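# Seat both lids on their matching boxes

## Task

Place the large lid onto the large box and the small lid onto the small box, each pressed fully down and seated. A lid counts only if it stays seated without the robot holding it. At the end, release both lids and move the tools away.

## Robot and tools

Robot: two arms, left_arm and right_arm. Each ends in a vacuum tool. Its reference point, the cup point, is the centre of the suction cup rim when the cup touches nothing, and the cup faces along the cup point's own +z axis. From roughly 4 cm behind the rim, the tool body and its camera stick out up to about 9 cm sideways, so leave room around the cup.

Frame: one scene frame for everything. Origin on the table top midway between the arms, +x out over the table, +z up, left_arm on the +y side. The names left and right refer to the arms, not to image sides. Positions are in metres, orientations are quaternions written w first (qw, qx, qy, qz). Reported positions can be slightly off, more so at long reach.

Row format (used by both movement tools): a single flat list of 16 numbers covering both arms, even when only one moves. Numbers 1-8 are left_arm x, y, z, qw, qx, qy, qz, then left_gripper suction; numbers 9-16 are the same eight for right_arm and right_gripper. x, y, z and the quaternion are an absolute target pose for that cup point in the scene frame, not an offset. Suction is in [-1, 1]: above 0.01 switches vacuum on, 0.01 or less switches it off, and the setting persists. Re-send the current suction value for a tool you want unchanged, since 0 is an active off command. To hold an arm still, repeat the whole pose from the last result before it stopped; to keep an orientation, repeat the same quaternion in every row rather than copying the possibly drifted reported one.

execute_actions(actions): a list of actions; each action is a table of up to 15 rows, each row played for one control step of 1/30 s. A table shorter than 15 rows repeats its last row for the remaining steps. An empty list just returns state and images. Any target more than 0.6 m from that cup point's current position, along any of its own axes, gets the action refused for both arms; a malformed action, or a first action failing that check against the last reported state, rejects the entire call and nothing moves.

move(target, speed, blocking): target is one 16-number row as above, an absolute pose per arm. Each cup point travels a straight line toward its pose, all arms finishing together, over 0.5 to 10 s (cut off at 10 s if longer). Rotation takes the shorter way. speed is the top path speed in m/s, 0.002 to 0.5, default 0.25; rotation is capped at twice that in rad/s. Suction values are applied at the start. Paths ignore obstacles and the other arm, and the cup may lag, wander, or overshoot the speed, especially with a nearly straight arm. With blocking=false the result arrives after 0.5 s while motion continues; until a result shows it ended, other moves and action rows are refused, so use wait(0) to check or stop. The added "move:" line reports the ending (done, off_target, moving, held, fault) and limits: paced means the sent pose was clipped, held means a check blocked some steps (afterwards the arm may speed up sharply). The result also gives each cup point's distance to its pose. If only one arm is named, the other finished at rest near its pose.

wait(seconds): 0 to 10; arms keep their last command, a running move continues and the wait returns early when it ends. stop(): brakes the running move; it needs some braking distance. zoom_image(camera, region): region [x0, y0, x1, y1] in pixels of that camera's last image, top-left origin, at most 504 by 504. Cameras: cam_head_left, cam_head_right, cam_high, cam_low (504x504), cam_left_wrist, cam_right_wrist (616x616). finished_scene(scene): ends the current scene, given its number, after the last command has been held; irreversible, and the result states success. Answering without a tool call ends everything.

Control details: each step the commanded pose is clipped to within 70 mm and 16 degrees of the measured pose, then reached by damped inverse kinematics with position taking priority over orientation. After an action the arm goes only as far as its last clipped pose, so far targets need further commands. "Hand target" lines show where the controller is currently driving. "pose unreachable" means the clearance check altered or blocked that arm's command. Step readings list positions at some steps; HELD next to an arm means part of its row was held back that step. Joint limits (rad): waist -6.283 to 6.283, shoulder -2.059 to 2.094, upper arm roll -6.283 to 6.283, elbow -0.192 to 3.927, forearm roll -6.283 to 6.283, wrist pitch -1.693 to 3.142, wrist roll -6.283 to 6.283. Load limits (N m): waist 46, shoulder 46, upper arm roll 27.6, elbow 27.6, forearm roll 27.6, wrist pitch 18.4, wrist roll 18.4. Exceeding one triggers a torque fault: the arm backs off, holds for 10 s, and drops the rest of the call.

Gripping: turn vacuum on and press the 36 mm rim flat onto a smooth surface so it seals all round; holes, seams or object edges under the rim leak. suction_measured near 0 means no seal, 0.83 or more means airtight. part_present goes to 1 at 0.50 and back to 0 below 0.45. Under vacuum the cup shortens, so the object sits up to about 12 mm nearer the tool. Vacuum alone can lift a resting object. To release, set the object down on its support, then switch off; the cup may still touch it until the tool has backed off 15 mm. A cup sealed to the table pins the tool; switch off to free it.

Heat: holding loads warms motors; MOTOR HOT appears at 65 °C, and at 80 °C an OVER-TEMPERATURE FAULT brakes the arm until it cools.

Avoid: knocking or dropping anything off the table, dropping or slamming lids, hard pushes, arms colliding or pressing on each other. Faster moves and targets set deeper past contact hit harder. Loose objects may occasionally be nudged by something. The robot keeps its last command while you think.

Each tool is called after "Emit:" as name(argument=value, ...) on one line, values as JSON.

## Session

Emit:
execute_actions(actions=[])

Scene clock: 0.00 s.
left_arm: end_effector_position=(+0.3543, +0.4478, +0.2446) suction_measured=0.01 part_present=0 end_effector_quat_wxyz=(+0.003, -0.354, +0.935, +0.001) end_effector_velocity=(-0.000, -0.000, -0.001) end_effector_angular_velocity=(-0.000, +0.001, +0.000) | right_arm: end_effector_position=(+0.3643, -0.3513, +0.2431) suction_measured=0.00 part_present=0 end_effector_quat_wxyz=(-0.001, +0.172, +0.985, +0.001) end_effector_velocity=(+0.001, +0.000, +0.002) end_effector_angular_velocity=(+0.002, -0.005, -0.001)
Joint positions: left_arm=[-0.002 -0.251 -0.003  0.921  0.003  1.167  1.832] | right_arm=[-0.001 -0.25  -0.003  0.919  0.002  1.17   2.879]
Joint velocities: left_arm=[ 0.     0.    -0.    -0.001  0.     0.    -0.   ] | right_arm=[ 0.    -0.003 -0.     0.001  0.001 -0.001 -0.   ]
Motor temperatures (°C, as the motors report them): left_arm=[38 34 36 38 42 39 42] | right_arm=[36 38 37 39 39 38 35]
Hand target (left_arm): +0.354, +0.448, +0.245; +0.003, -0.354, +0.935, +0.001
Hand target (right_arm): +0.364, -0.351, +0.243; -0.001, +0.172, +0.985, +0.001

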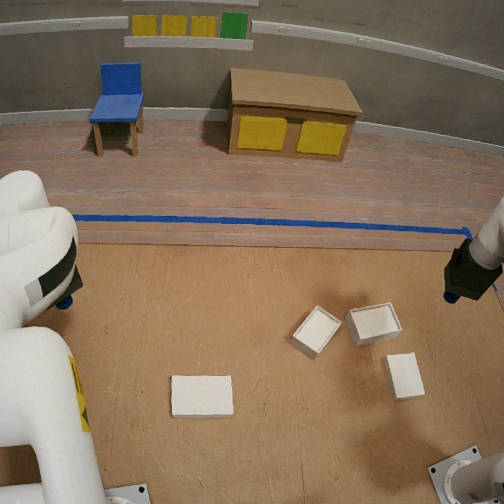

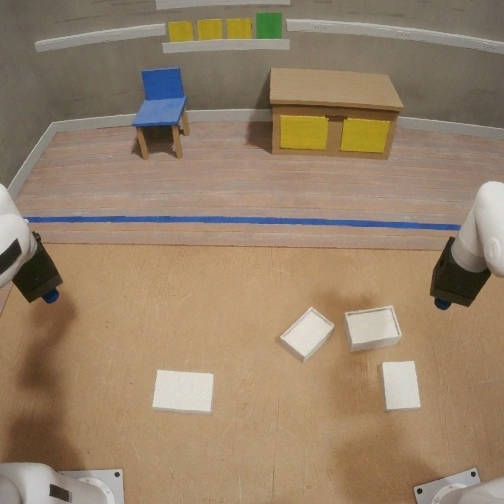

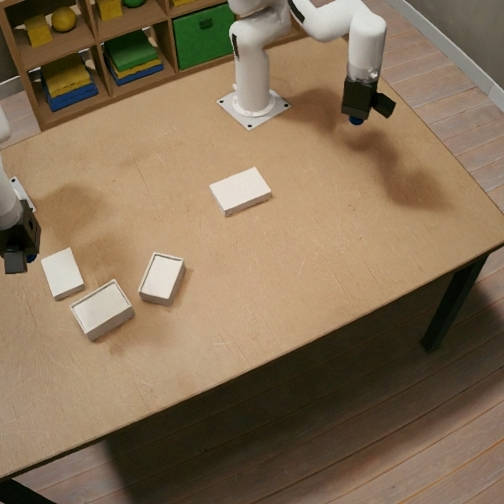

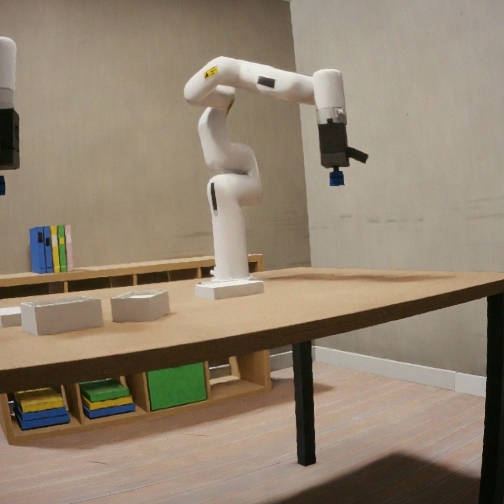

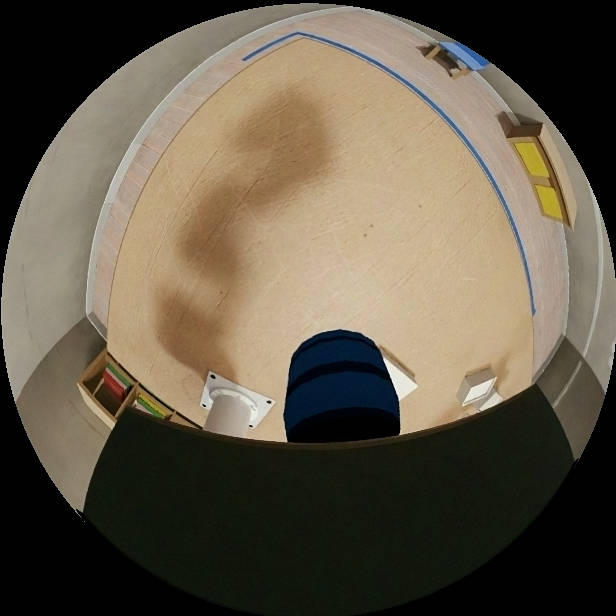

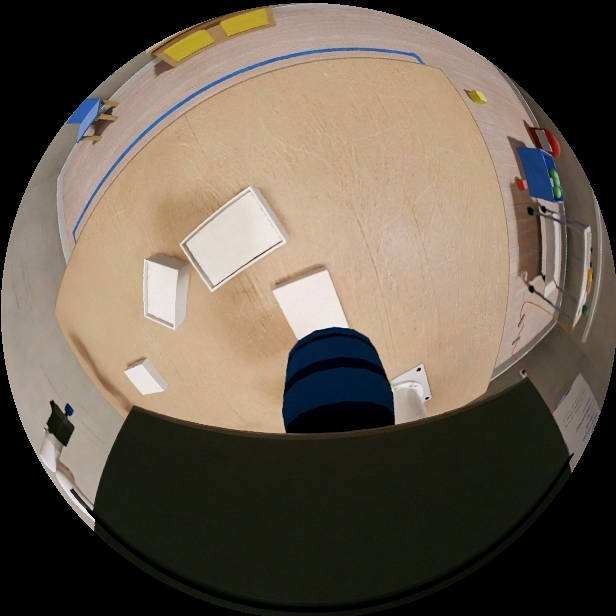

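Emit:
zoom_image(camera="cam_head_right", region=[260, 280, 460, 430])

Emit:
zoom_image(camera="cam_high", region=[0, 150, 300, 360])

Emit:
zoom_image(camera="cam_low", region=[0, 250, 280, 350])

Emit:
zoom_image(camera="cam_right_wrist", region=[110, 170, 410, 410])

Region (260, 280, 460, 430) of cam_head_right's 504x504 image, scaled by 2.520, with more detail than that image has; it fills the top 378 rows of this view, and the rest is white.

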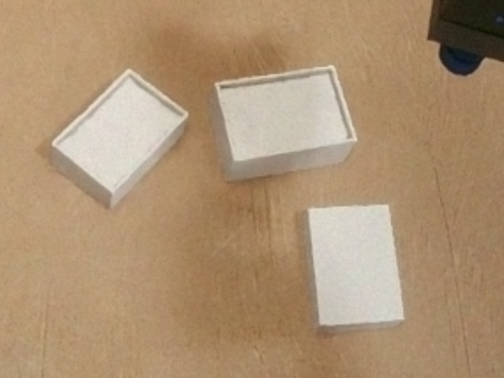

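Region (0, 150, 300, 360) of cam_high's 504x504 image, scaled by 1.680, with more detail than that image has; it fills the top 353 rows of this view, and the rest is white.

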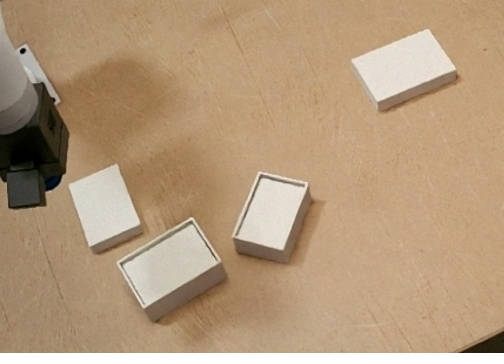

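Region (0, 250, 280, 350) of cam_low's 504x504 image, scaled by 1.800, with more detail than that image has; it fills the top 180 rows of this view, and the rest is white.

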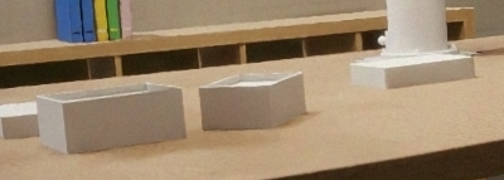

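Region (110, 170, 410, 410) of cam_right_wrist's 616x616 image, scaled by 1.680, with more detail than that image has; it fills the top 403 rows of this view, and the rest is white.

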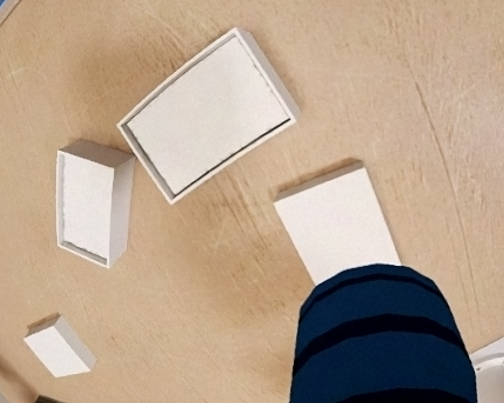

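Emit:
move(target=[0.3543,0.4478,0.2446,0.003,-0.354,0.935,0.001,0,0.24,-0.33,0.16,0,-0.7071,0.7071,0,0], speed=0.5)

Scene clock: 5.03 s.
left_arm: end_effector_position=(+0.3543, +0.4478, +0.2446) suction_measured=0.01 part_present=0 end_effector_quat_wxyz=(+0.003, -0.354, +0.935, +0.001) end_effector_velocity=(+0.000, -0.000, +0.000) end_effector_angular_velocity=(+0.000, -0.000, +0.000) | right_arm: end_effector_position=(+0.2400, -0.3294, +0.1600) suction_measured=0.00 part_present=0 end_effector_quat_wxyz=(-0.000, -0.707, +0.707, +0.000) end_effector_velocity=(-0.000, +0.000, -0.000) end_effector_angular_velocity=(+0.003, -0.001, +0.009)
Joint positions: left_arm=[-0.002 -0.252 -0.003  0.92   0.002  1.166  1.832] | right_arm=[ 0.334 -0.605 -0.178  0.402 -0.119  1.003  1.218]
Joint velocities: left_arm=[ 0. -0. -0.  0. -0.  0. -0.] | right_arm=[ 0.002 -0.002 -0.002 -0.003  0.001 -0.002 -0.009]
Motor temperatures (°C, as the motors report them): left_arm=[38 34 36 39 42 39 42] | right_arm=[36 38 37 41 39 38 35]
Hand target (left_arm): +0.354, +0.448, +0.245; +0.003, -0.354, +0.935, +0.001
Hand target (right_arm): +0.240, -0.329, +0.160; +0.000, +0.707, -0.707, -0.001
Off the commanded pose (left_arm): 0.000 m, 0 deg.
Off the commanded pose (right_arm): 0.001 m, 0 deg.
move: done

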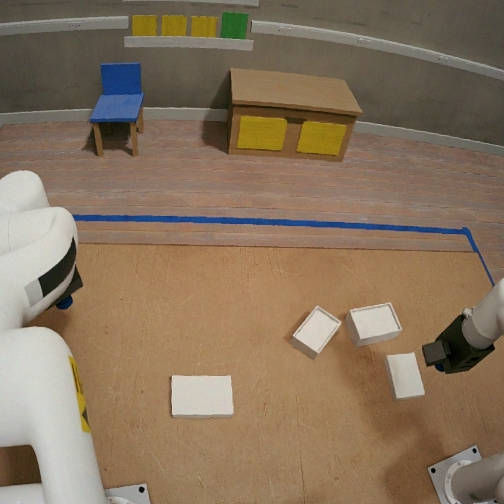

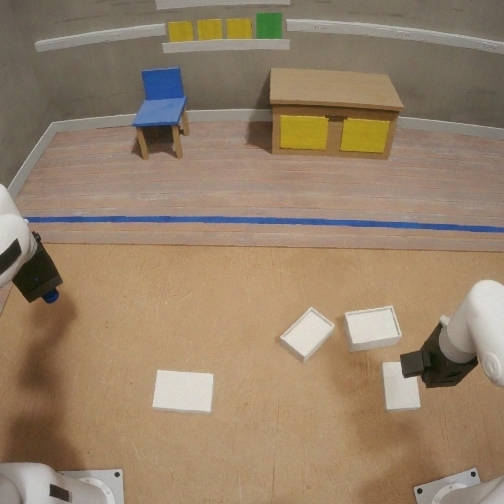

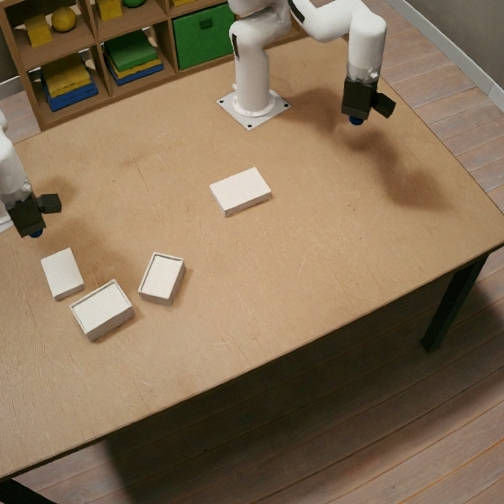

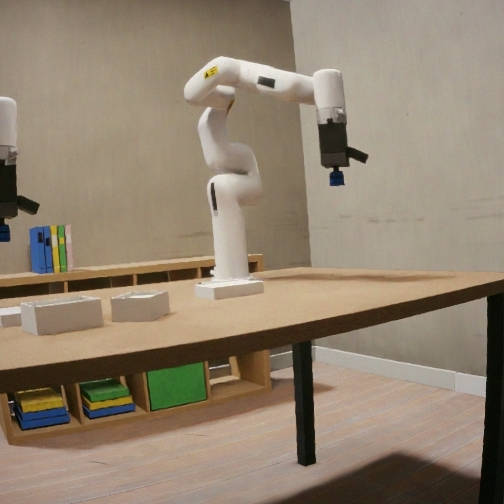

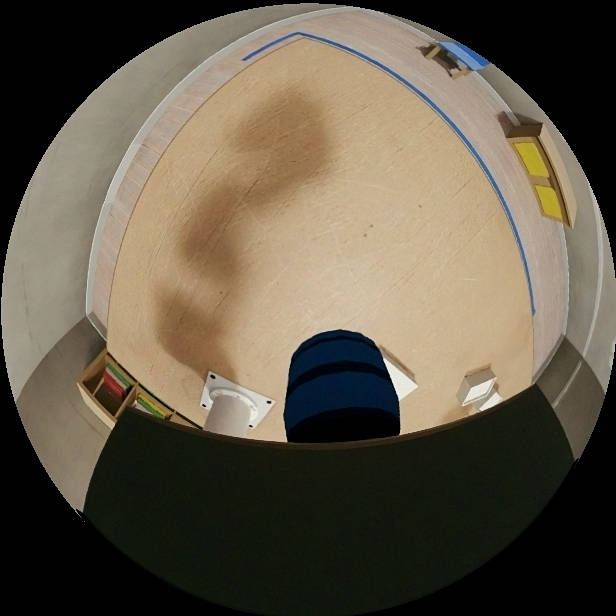

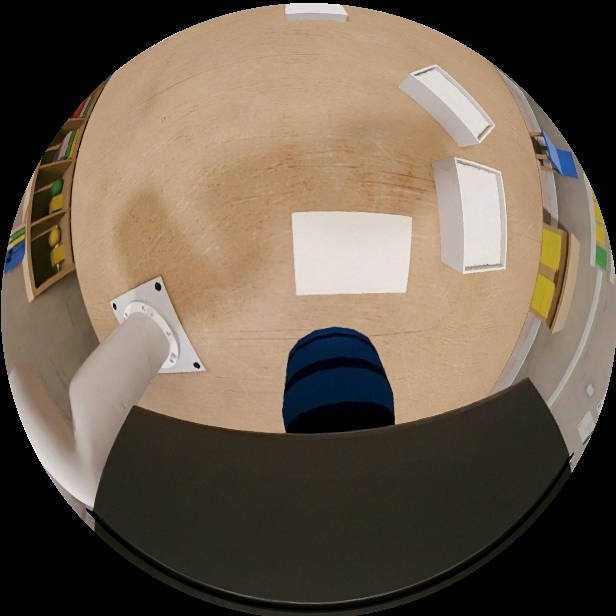

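Emit:
zoom_image(camera="cam_right_wrist", region=[270, 130, 522, 382])

Emit:
move(target=[0.3543,0.4478,0.2446,0.003,-0.354,0.935,0.001,0,0.271,-0.305,0.075,0,-0.7071,0.7071,0,0], speed=0.3)

Region (270, 130, 522, 382) of cam_right_wrist's 616x616 image, scaled by 2.000, with more detail than that image has.

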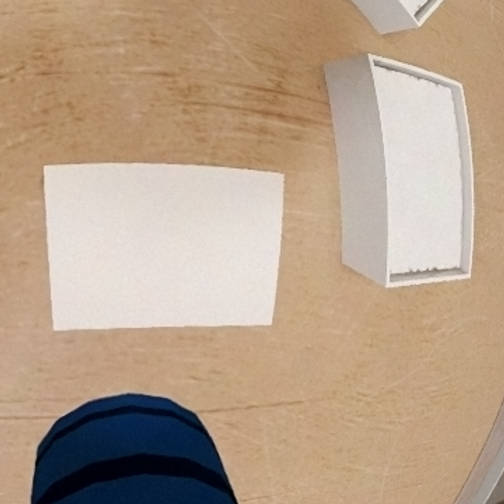

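Scene clock: 6.60 s.
left_arm: end_effector_position=(+0.3543, +0.4478, +0.2446) suction_measured=0.01 part_present=0 end_effector_quat_wxyz=(+0.003, -0.354, +0.935, +0.001) end_effector_velocity=(+0.000, +0.000, +0.000) end_effector_angular_velocity=(+0.000, -0.000, +0.000) | right_arm: end_effector_position=(+0.2712, -0.3055, +0.0754) suction_measured=0.00 part_present=0 end_effector_quat_wxyz=(+0.000, -0.707, +0.708, -0.001) end_effector_velocity=(+0.001, +0.001, -0.002) end_effector_angular_velocity=(+0.001, +0.001, -0.000)
Joint positions: left_arm=[-0.002 -0.252 -0.003  0.92   0.002  1.166  1.832] | right_arm=[ 0.377 -0.245 -0.199  0.391 -0.083  0.633  1.22 ]
Joint velocities: left_arm=[ 0. -0. -0.  0.  0. -0. -0.] | right_arm=[ 0.001  0.009 -0.     0.002  0.004 -0.006 -0.002]
Motor temperatures (°C, as the motors report them): left_arm=[38 34 36 39 42 39 42] | right_arm=[36 38 37 41 39 38 35]
Hand target (left_arm): +0.354, +0.448, +0.245; +0.003, -0.354, +0.935, +0.001
Hand target (right_arm): +0.271, -0.305, +0.075; +0.000, +0.707, -0.707, +0.001
Off the commanded pose (left_arm): 0.000 m, 0 deg.
Off the commanded pose (right_arm): 0.001 m, 0 deg.
move: done

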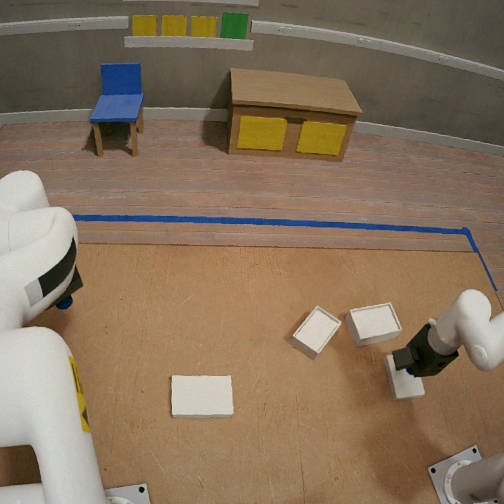

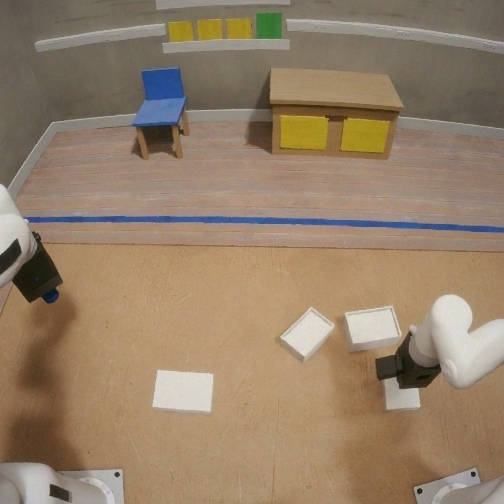

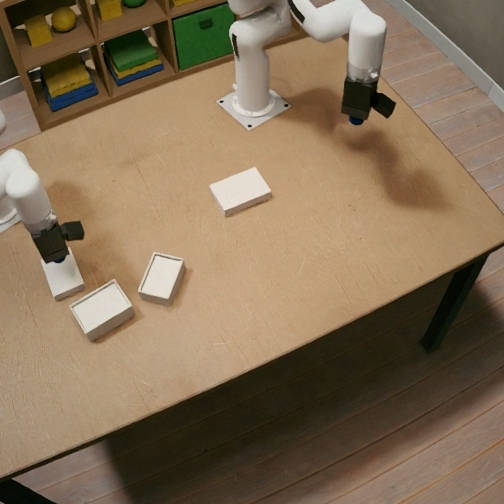

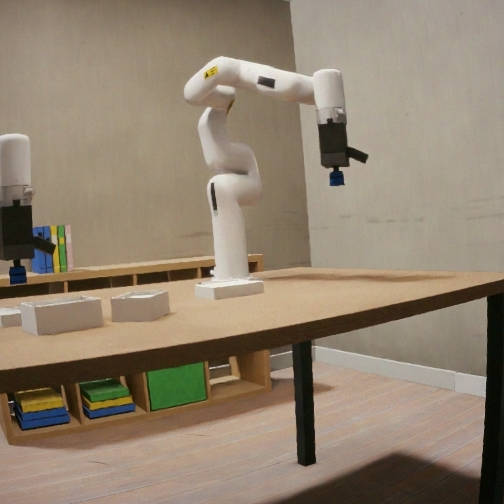

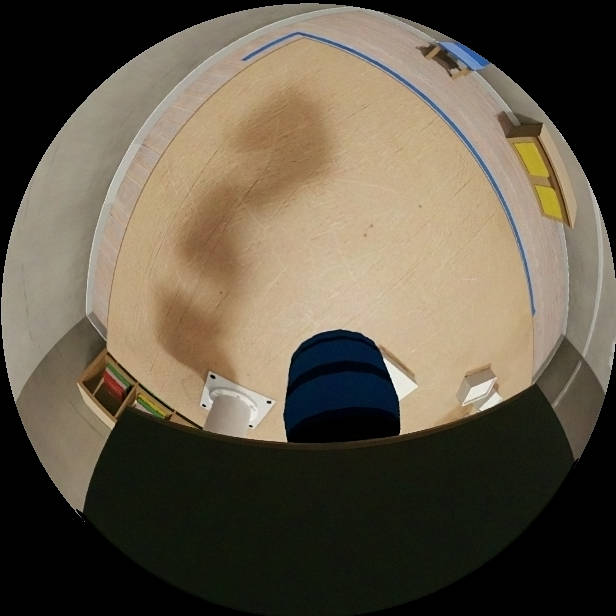

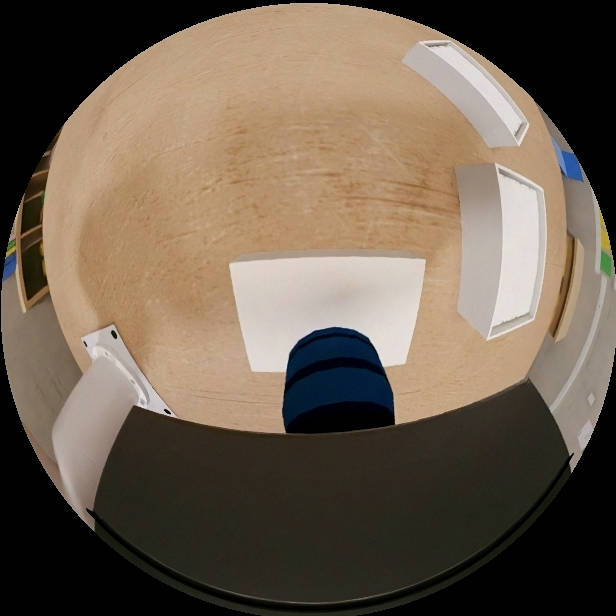

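Emit:
zoom_image(camera="cam_right_wrist", region=[210, 200, 462, 452])

Region (210, 200, 462, 452) of cam_right_wrist's 616x616 image, scaled by 2.000, with more detail than that image has.

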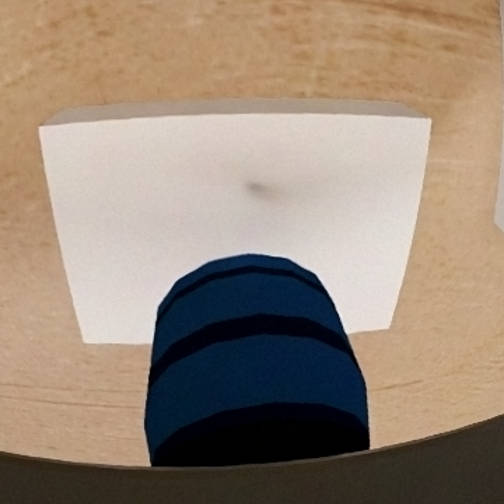

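Emit:
move(target=[0.3543,0.4478,0.2446,0.003,-0.354,0.935,0.001,0,0.276,-0.312,0.04,0,-0.7193,0.6947,0,1], speed=0.15)

Emit:
move(target=[0.3543,0.4478,0.2446,0.003,-0.354,0.935,0.001,0,0.276,-0.312,0.024,0,-0.7193,0.6947,0,1], speed=0.04)

Scene clock: 11.03 s.
left_arm: end_effector_position=(+0.3543, +0.4478, +0.2446) suction_measured=0.01 part_present=0 end_effector_quat_wxyz=(+0.003, -0.354, +0.935, +0.001) end_effector_velocity=(-0.000, +0.001, -0.000) end_effector_angular_velocity=(-0.000, +0.000, +0.002) | right_arm: end_effector_position=(+0.2761, -0.3121, +0.0404) suction_measured=0.00 part_present=0 end_effector_quat_wxyz=(+0.000, -0.719, +0.695, -0.000) end_effector_velocity=(+0.001, -0.000, -0.002) end_effector_angular_velocity=(+0.001, +0.001, +0.001)
Joint positions: left_arm=[-0.002 -0.252 -0.003  0.92   0.002  1.166  1.832] | right_arm=[ 0.381 -0.117 -0.226  0.375 -0.057  0.49   1.139]
Joint velocities: left_arm=[0.    0.    0.002 0.    0.    0.    0.   ] | right_arm=[ 0.001  0.009 -0.002  0.001  0.006 -0.007 -0.007]
Motor temperatures (°C, as the motors report them): left_arm=[38 34 36 40 42 39 42] | right_arm=[36 38 37 41 39 38 35]
Hand target (left_arm): +0.354, +0.448, +0.245; +0.003, -0.354, +0.935, +0.001
Hand target (right_arm): +0.276, -0.312, +0.040; +0.000, +0.719, -0.695, +0.000
Off the commanded pose (left_arm): 0.000 m, 0 deg.
Off the commanded pose (right_arm): 0.000 m, 0 deg.
move: done

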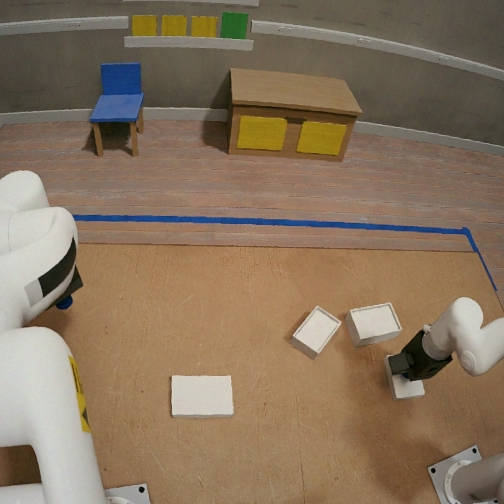

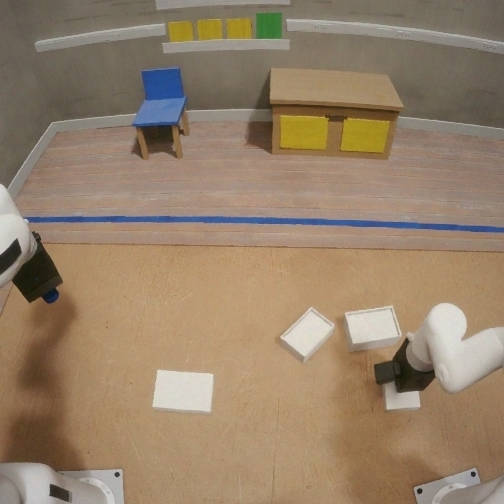

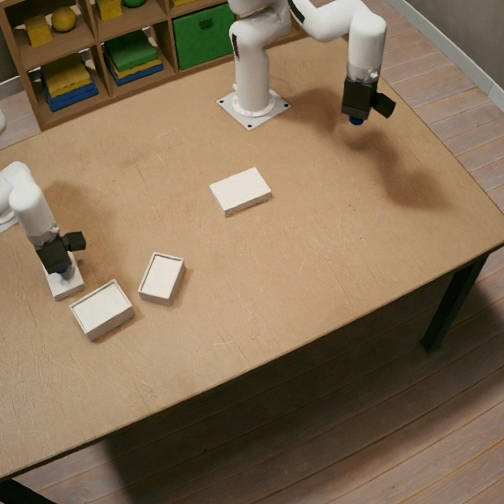

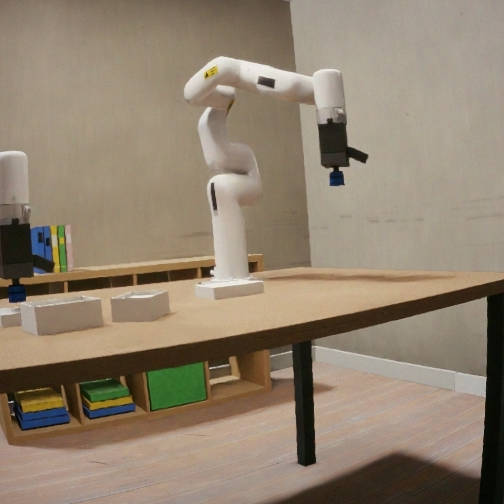

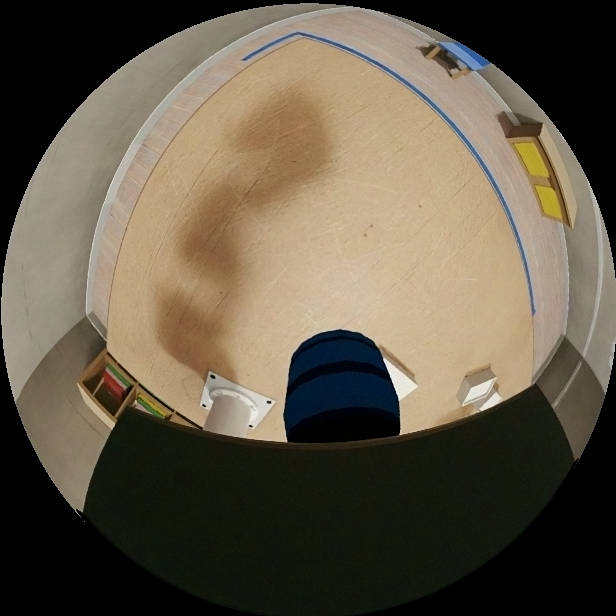

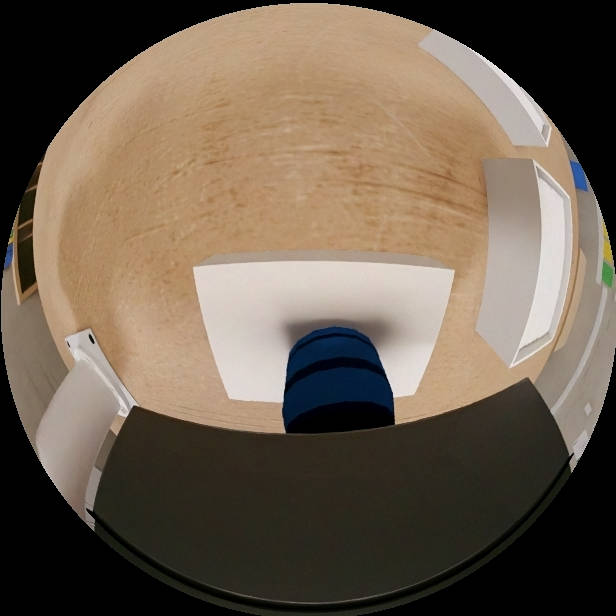

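Scene clock: 11.83 s.
left_arm: end_effector_position=(+0.3543, +0.4478, +0.2446) suction_measured=0.01 part_present=0 end_effector_quat_wxyz=(+0.003, -0.354, +0.935, +0.001) end_effector_velocity=(-0.000, +0.000, -0.000) end_effector_angular_velocity=(-0.000, +0.001, +0.000) | right_arm: end_effector_position=(+0.2761, -0.3121, +0.0242) suction_measured=0.61 part_present=1 end_effector_quat_wxyz=(-0.000, -0.719, +0.695, -0.000) end_effector_velocity=(+0.000, +0.000, -0.002) end_effector_angular_velocity=(-0.000, +0.001, +0.002)
Joint positions: left_arm=[-0.002 -0.252 -0.003  0.92   0.002  1.166  1.832] | right_arm=[ 0.388 -0.056 -0.229  0.37  -0.031  0.424  1.12 ]
Joint velocities: left_arm=[ 0.  0.  0. -0.  0. -0.  0.] | right_arm=[ 0.001  0.008 -0.     0.001  0.003 -0.006 -0.004]
Motor temperatures (°C, as the motors report them): left_arm=[38 34 36 40 42 39 42] | right_arm=[36 38 37 41 39 38 35]
Hand target (left_arm): +0.354, +0.448, +0.245; +0.003, -0.354, +0.935, +0.001
Hand target (right_arm): +0.276, -0.312, +0.024; +0.000, +0.719, -0.695, +0.000
Off the commanded pose (left_arm): 0.000 m, 0 deg.
Off the commanded pose (right_arm): 0.000 m, 0 deg.
move: done

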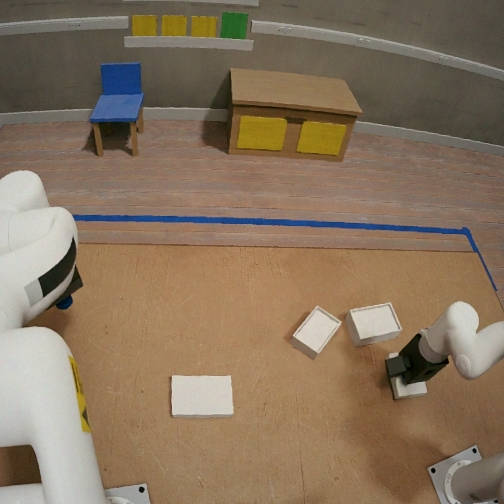

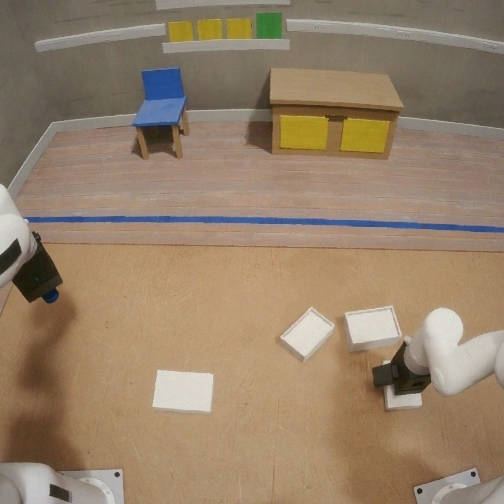

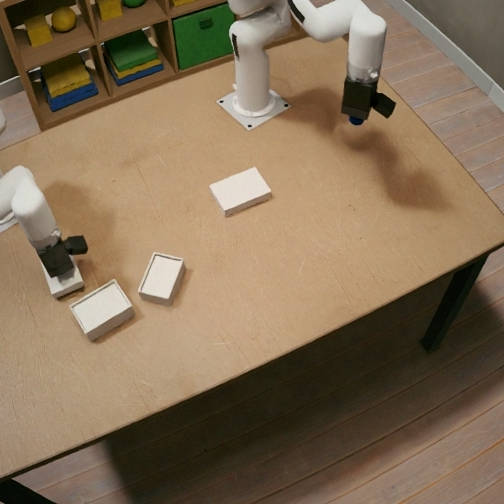

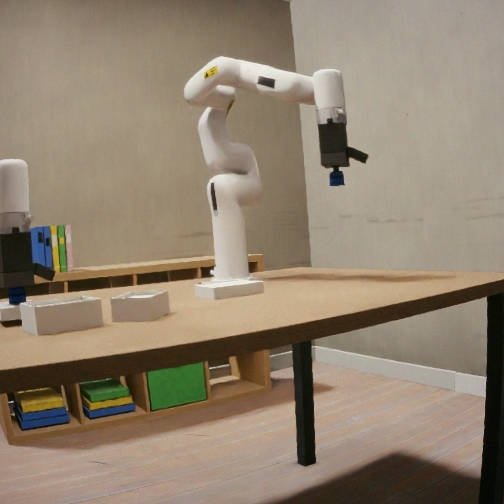

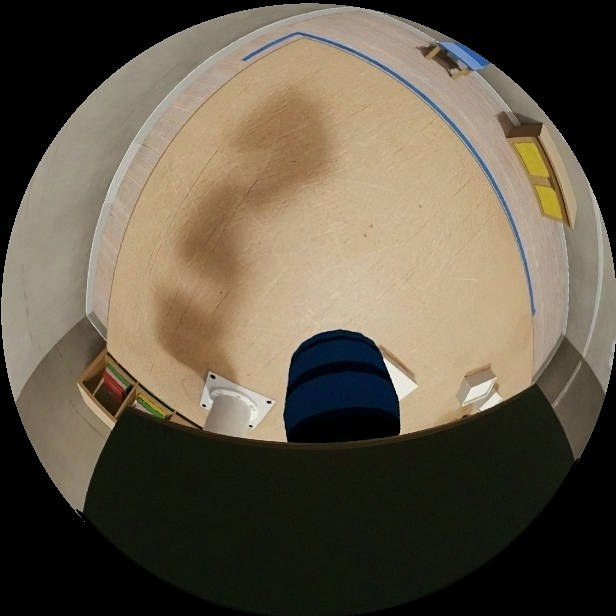

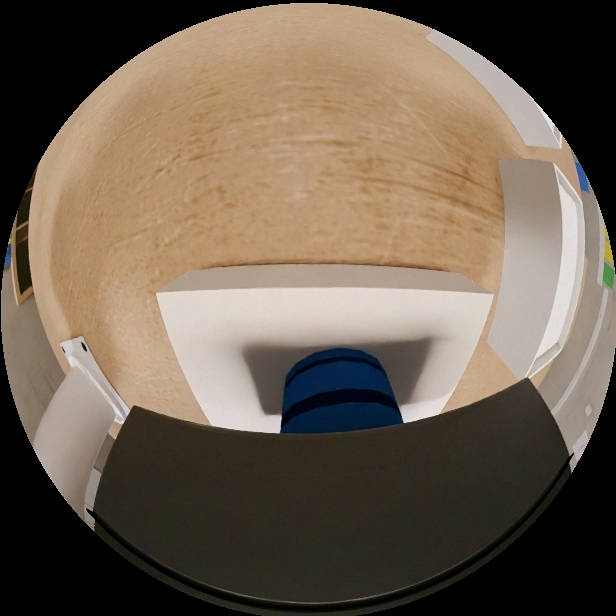

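Emit:
move(target=[0.3543,0.4478,0.2446,0.003,-0.354,0.935,0.001,0,0.276,-0.305,0.10,0,-0.7193,0.6947,0,1], speed=0.25)

Emit:
move(target=[0.3543,0.4478,0.2446,0.003,-0.354,0.935,0.001,0,0.354,-0.155,0.13,0,-0.4147,0.91,0,1], speed=0.35)

Emit:
zoom_image(camera="cam_right_wrist", region=[140, 80, 510, 330])

Scene clock: 13.17 s.
left_arm: end_effector_position=(+0.3543, +0.4478, +0.2446) suction_measured=0.01 part_present=0 end_effector_quat_wxyz=(+0.003, -0.354, +0.935, +0.001) end_effector_velocity=(-0.000, -0.000, -0.000) end_effector_angular_velocity=(-0.000, +0.001, -0.000) | right_arm: end_effector_position=(+0.2758, -0.3048, +0.0994) suction_measured=0.91 part_present=1 end_effector_quat_wxyz=(-0.000, -0.719, +0.695, +0.001) end_effector_velocity=(+0.000, +0.000, +0.003) end_effector_angular_velocity=(+0.001, -0.001, +0.000)
Joint positions: left_arm=[-0.002 -0.252 -0.003  0.92   0.002  1.166  1.832] | right_arm=[ 0.382 -0.298 -0.205  0.433 -0.088  0.728  1.184]
Joint velocities: left_arm=[-0.     0.     0.    -0.001 -0.    -0.     0.   ] | right_arm=[-0.    -0.007  0.002  0.003 -0.     0.008  0.001]
Motor temperatures (°C, as the motors report them): left_arm=[38 34 36 40 42 39 42] | right_arm=[36 38 37 41 39 38 35]
Hand target (left_arm): +0.354, +0.448, +0.245; +0.003, -0.354, +0.935, +0.001
Hand target (right_arm): +0.276, -0.305, +0.100; -0.000, +0.719, -0.695, -0.001
Off the commanded pose (left_arm): 0.000 m, 0 deg.
Off the commanded pose (right_arm): 0.001 m, 0 deg.
move: done

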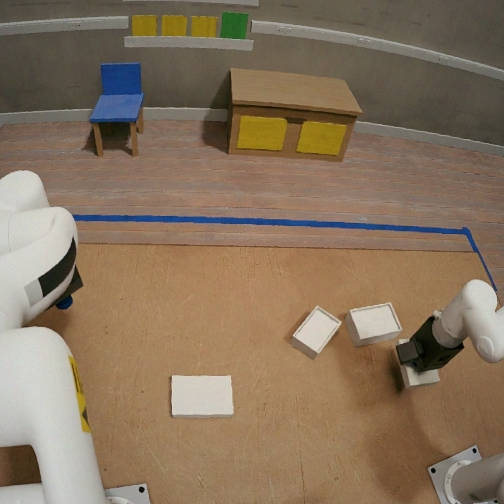

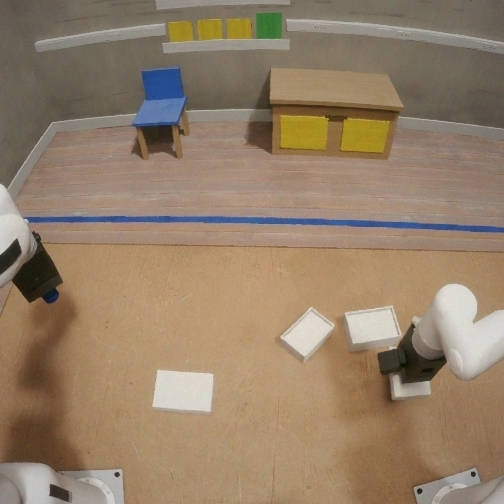

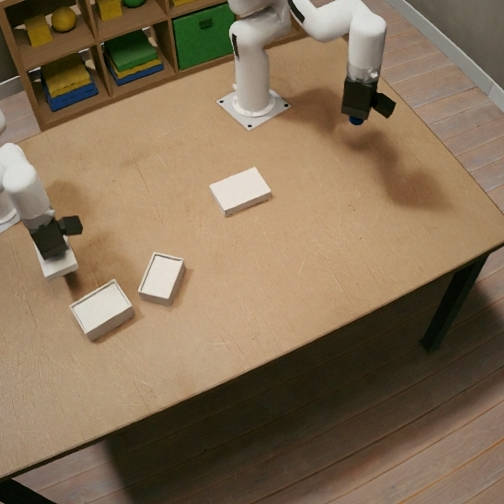

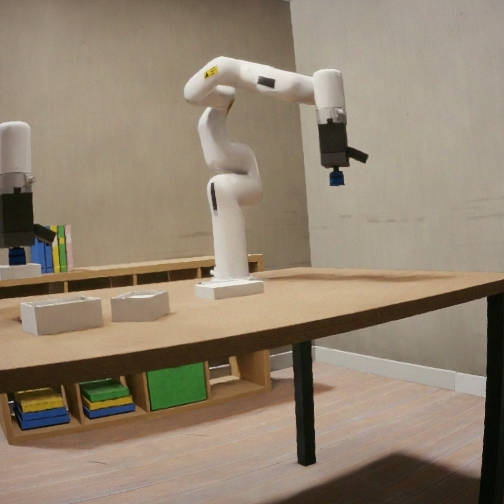

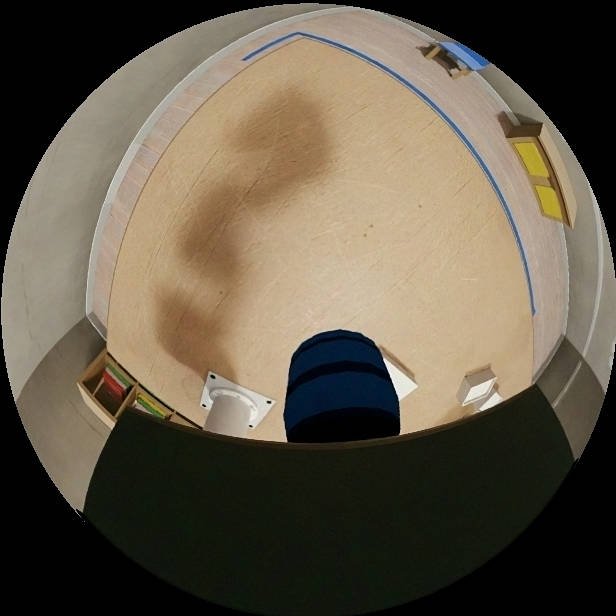

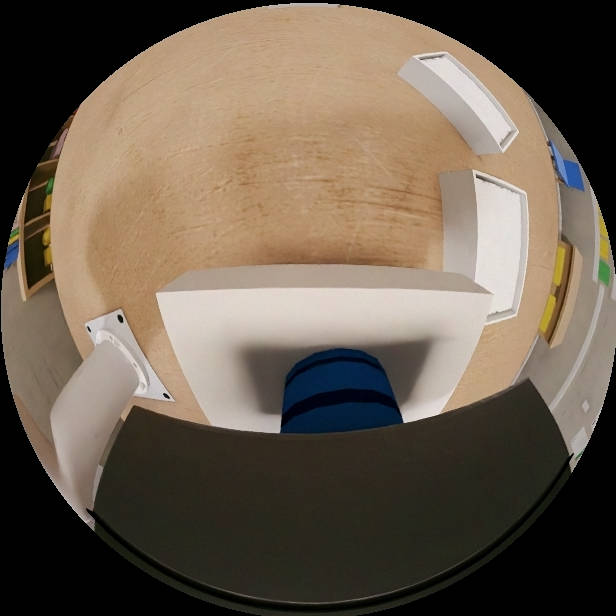

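Scene clock: 14.83 s.
left_arm: end_effector_position=(+0.3543, +0.4478, +0.2446) suction_measured=0.01 part_present=0 end_effector_quat_wxyz=(+0.003, -0.354, +0.935, +0.001) end_effector_velocity=(+0.000, -0.000, +0.000) end_effector_angular_velocity=(+0.000, -0.001, -0.000) | right_arm: end_effector_position=(+0.3547, -0.1559, +0.1301) suction_measured=0.91 part_present=1 end_effector_quat_wxyz=(+0.000, -0.415, +0.910, -0.001) end_effector_velocity=(+0.000, +0.002, -0.000) end_effector_angular_velocity=(-0.004, +0.001, -0.004)
Joint positions: left_arm=[-0.002 -0.252 -0.003  0.92   0.002  1.166  1.832] | right_arm=[ 0.475  0.099 -0.05   0.957  0.005  0.858  2.104]
Joint velocities: left_arm=[-0.    -0.    -0.     0.001  0.    -0.     0.   ] | right_arm=[ 0.003  0.006  0.001  0.009 -0.003  0.006  0.01 ]
Motor temperatures (°C, as the motors report them): left_arm=[38 34 36 40 42 39 42] | right_arm=[36 38 37 42 39 38 35]
Hand target (left_arm): +0.354, +0.448, +0.245; +0.003, -0.354, +0.935, +0.001
Hand target (right_arm): +0.355, -0.156, +0.130; -0.000, -0.415, +0.910, -0.001
Off the commanded pose (left_arm): 0.000 m, 0 deg.
Off the commanded pose (right_arm): 0.001 m, 0 deg.
move: done

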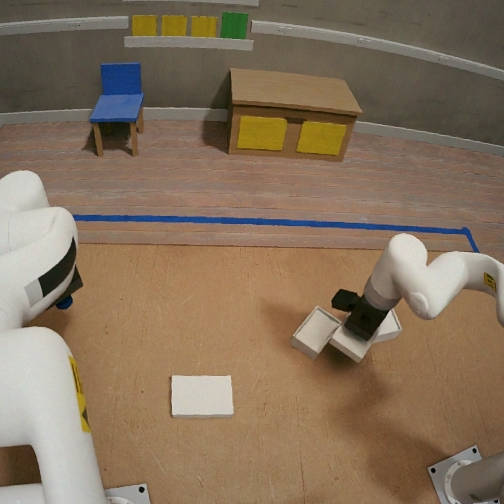

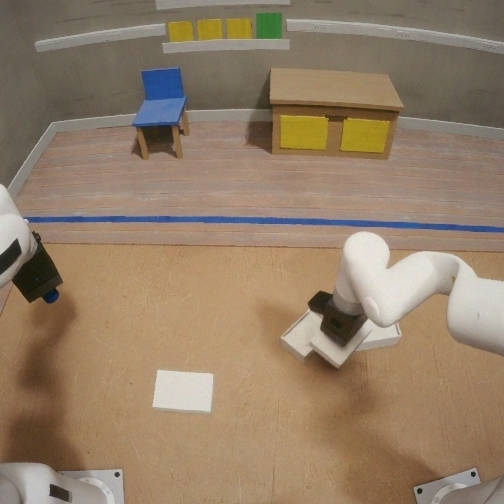

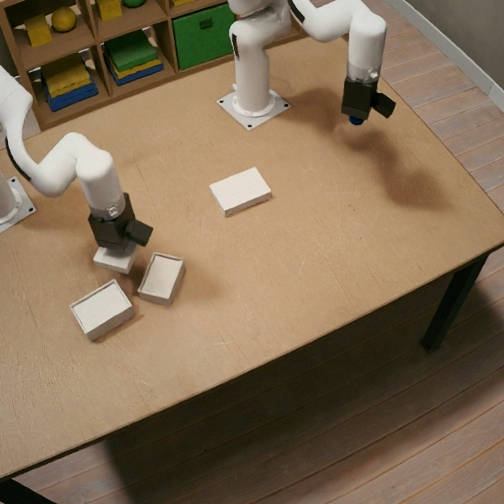

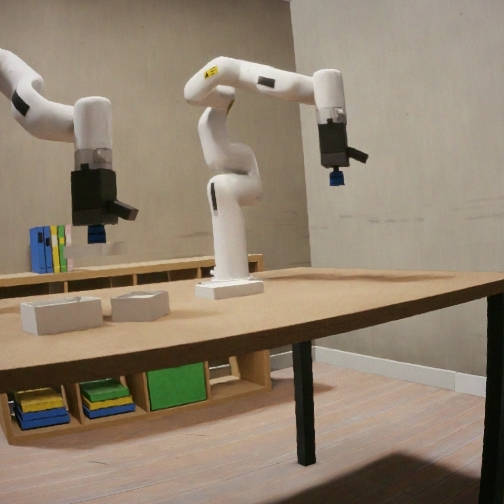

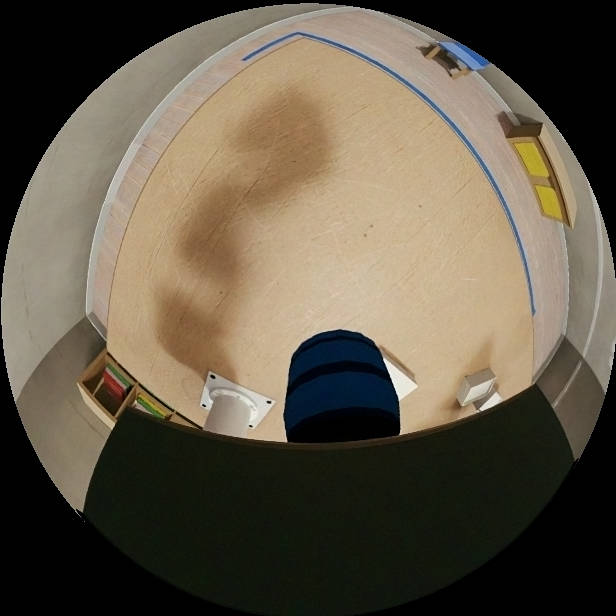

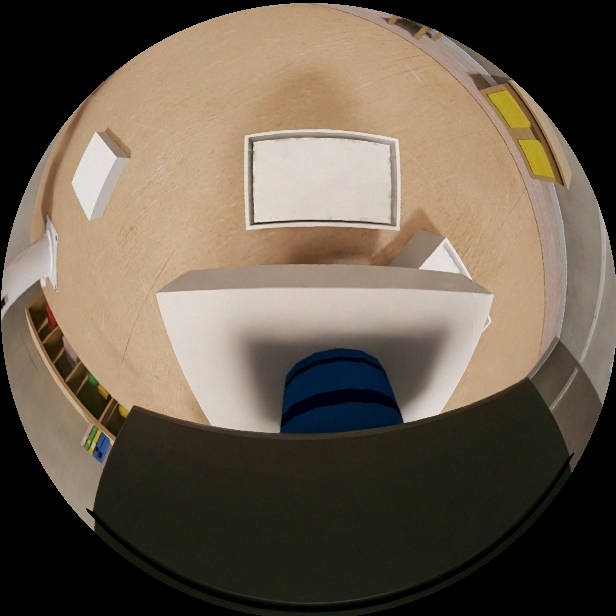

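Region (140, 80, 510, 330) of cam_right_wrist's 616x616 image, scaled by 1.362, with more detail than that image has; it fills the top 341 rows of this view, and the rest is white.

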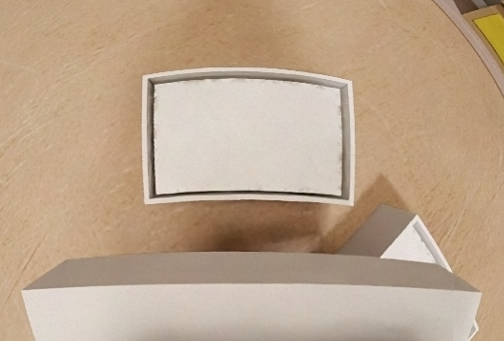

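Emit:
zoom_image(camera="cam_right_wrist", region=[238, 120, 406, 246])

Emit:
zoom_image(camera="cam_right_wrist", region=[150, 250, 318, 310])

Emit:
zoom_image(camera="cam_right_wrist", region=[340, 250, 508, 310])

Region (238, 120, 406, 246) of cam_right_wrist's 616x616 image, scaled by 3.000, with more detail than that image has; it fills the top 378 rows of this view, and the rest is white.

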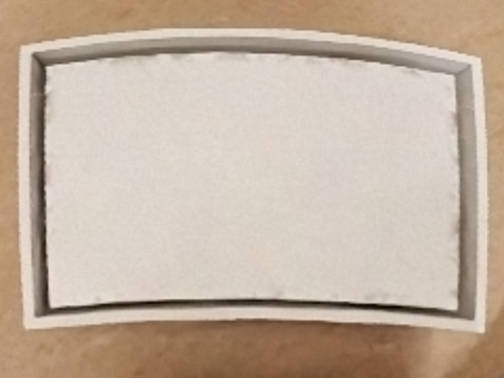

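Region (150, 250, 318, 310) of cam_right_wrist's 616x616 image, scaled by 3.000, with more detail than that image has; it fills the top 180 rows of this view, and the rest is white.

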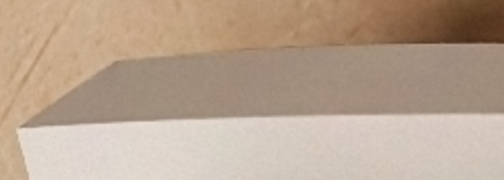

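Region (340, 250, 508, 310) of cam_right_wrist's 616x616 image, scaled by 3.000, with more detail than that image has; it fills the top 180 rows of this view, and the rest is white.

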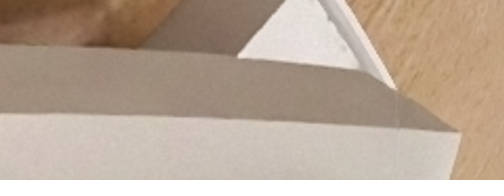

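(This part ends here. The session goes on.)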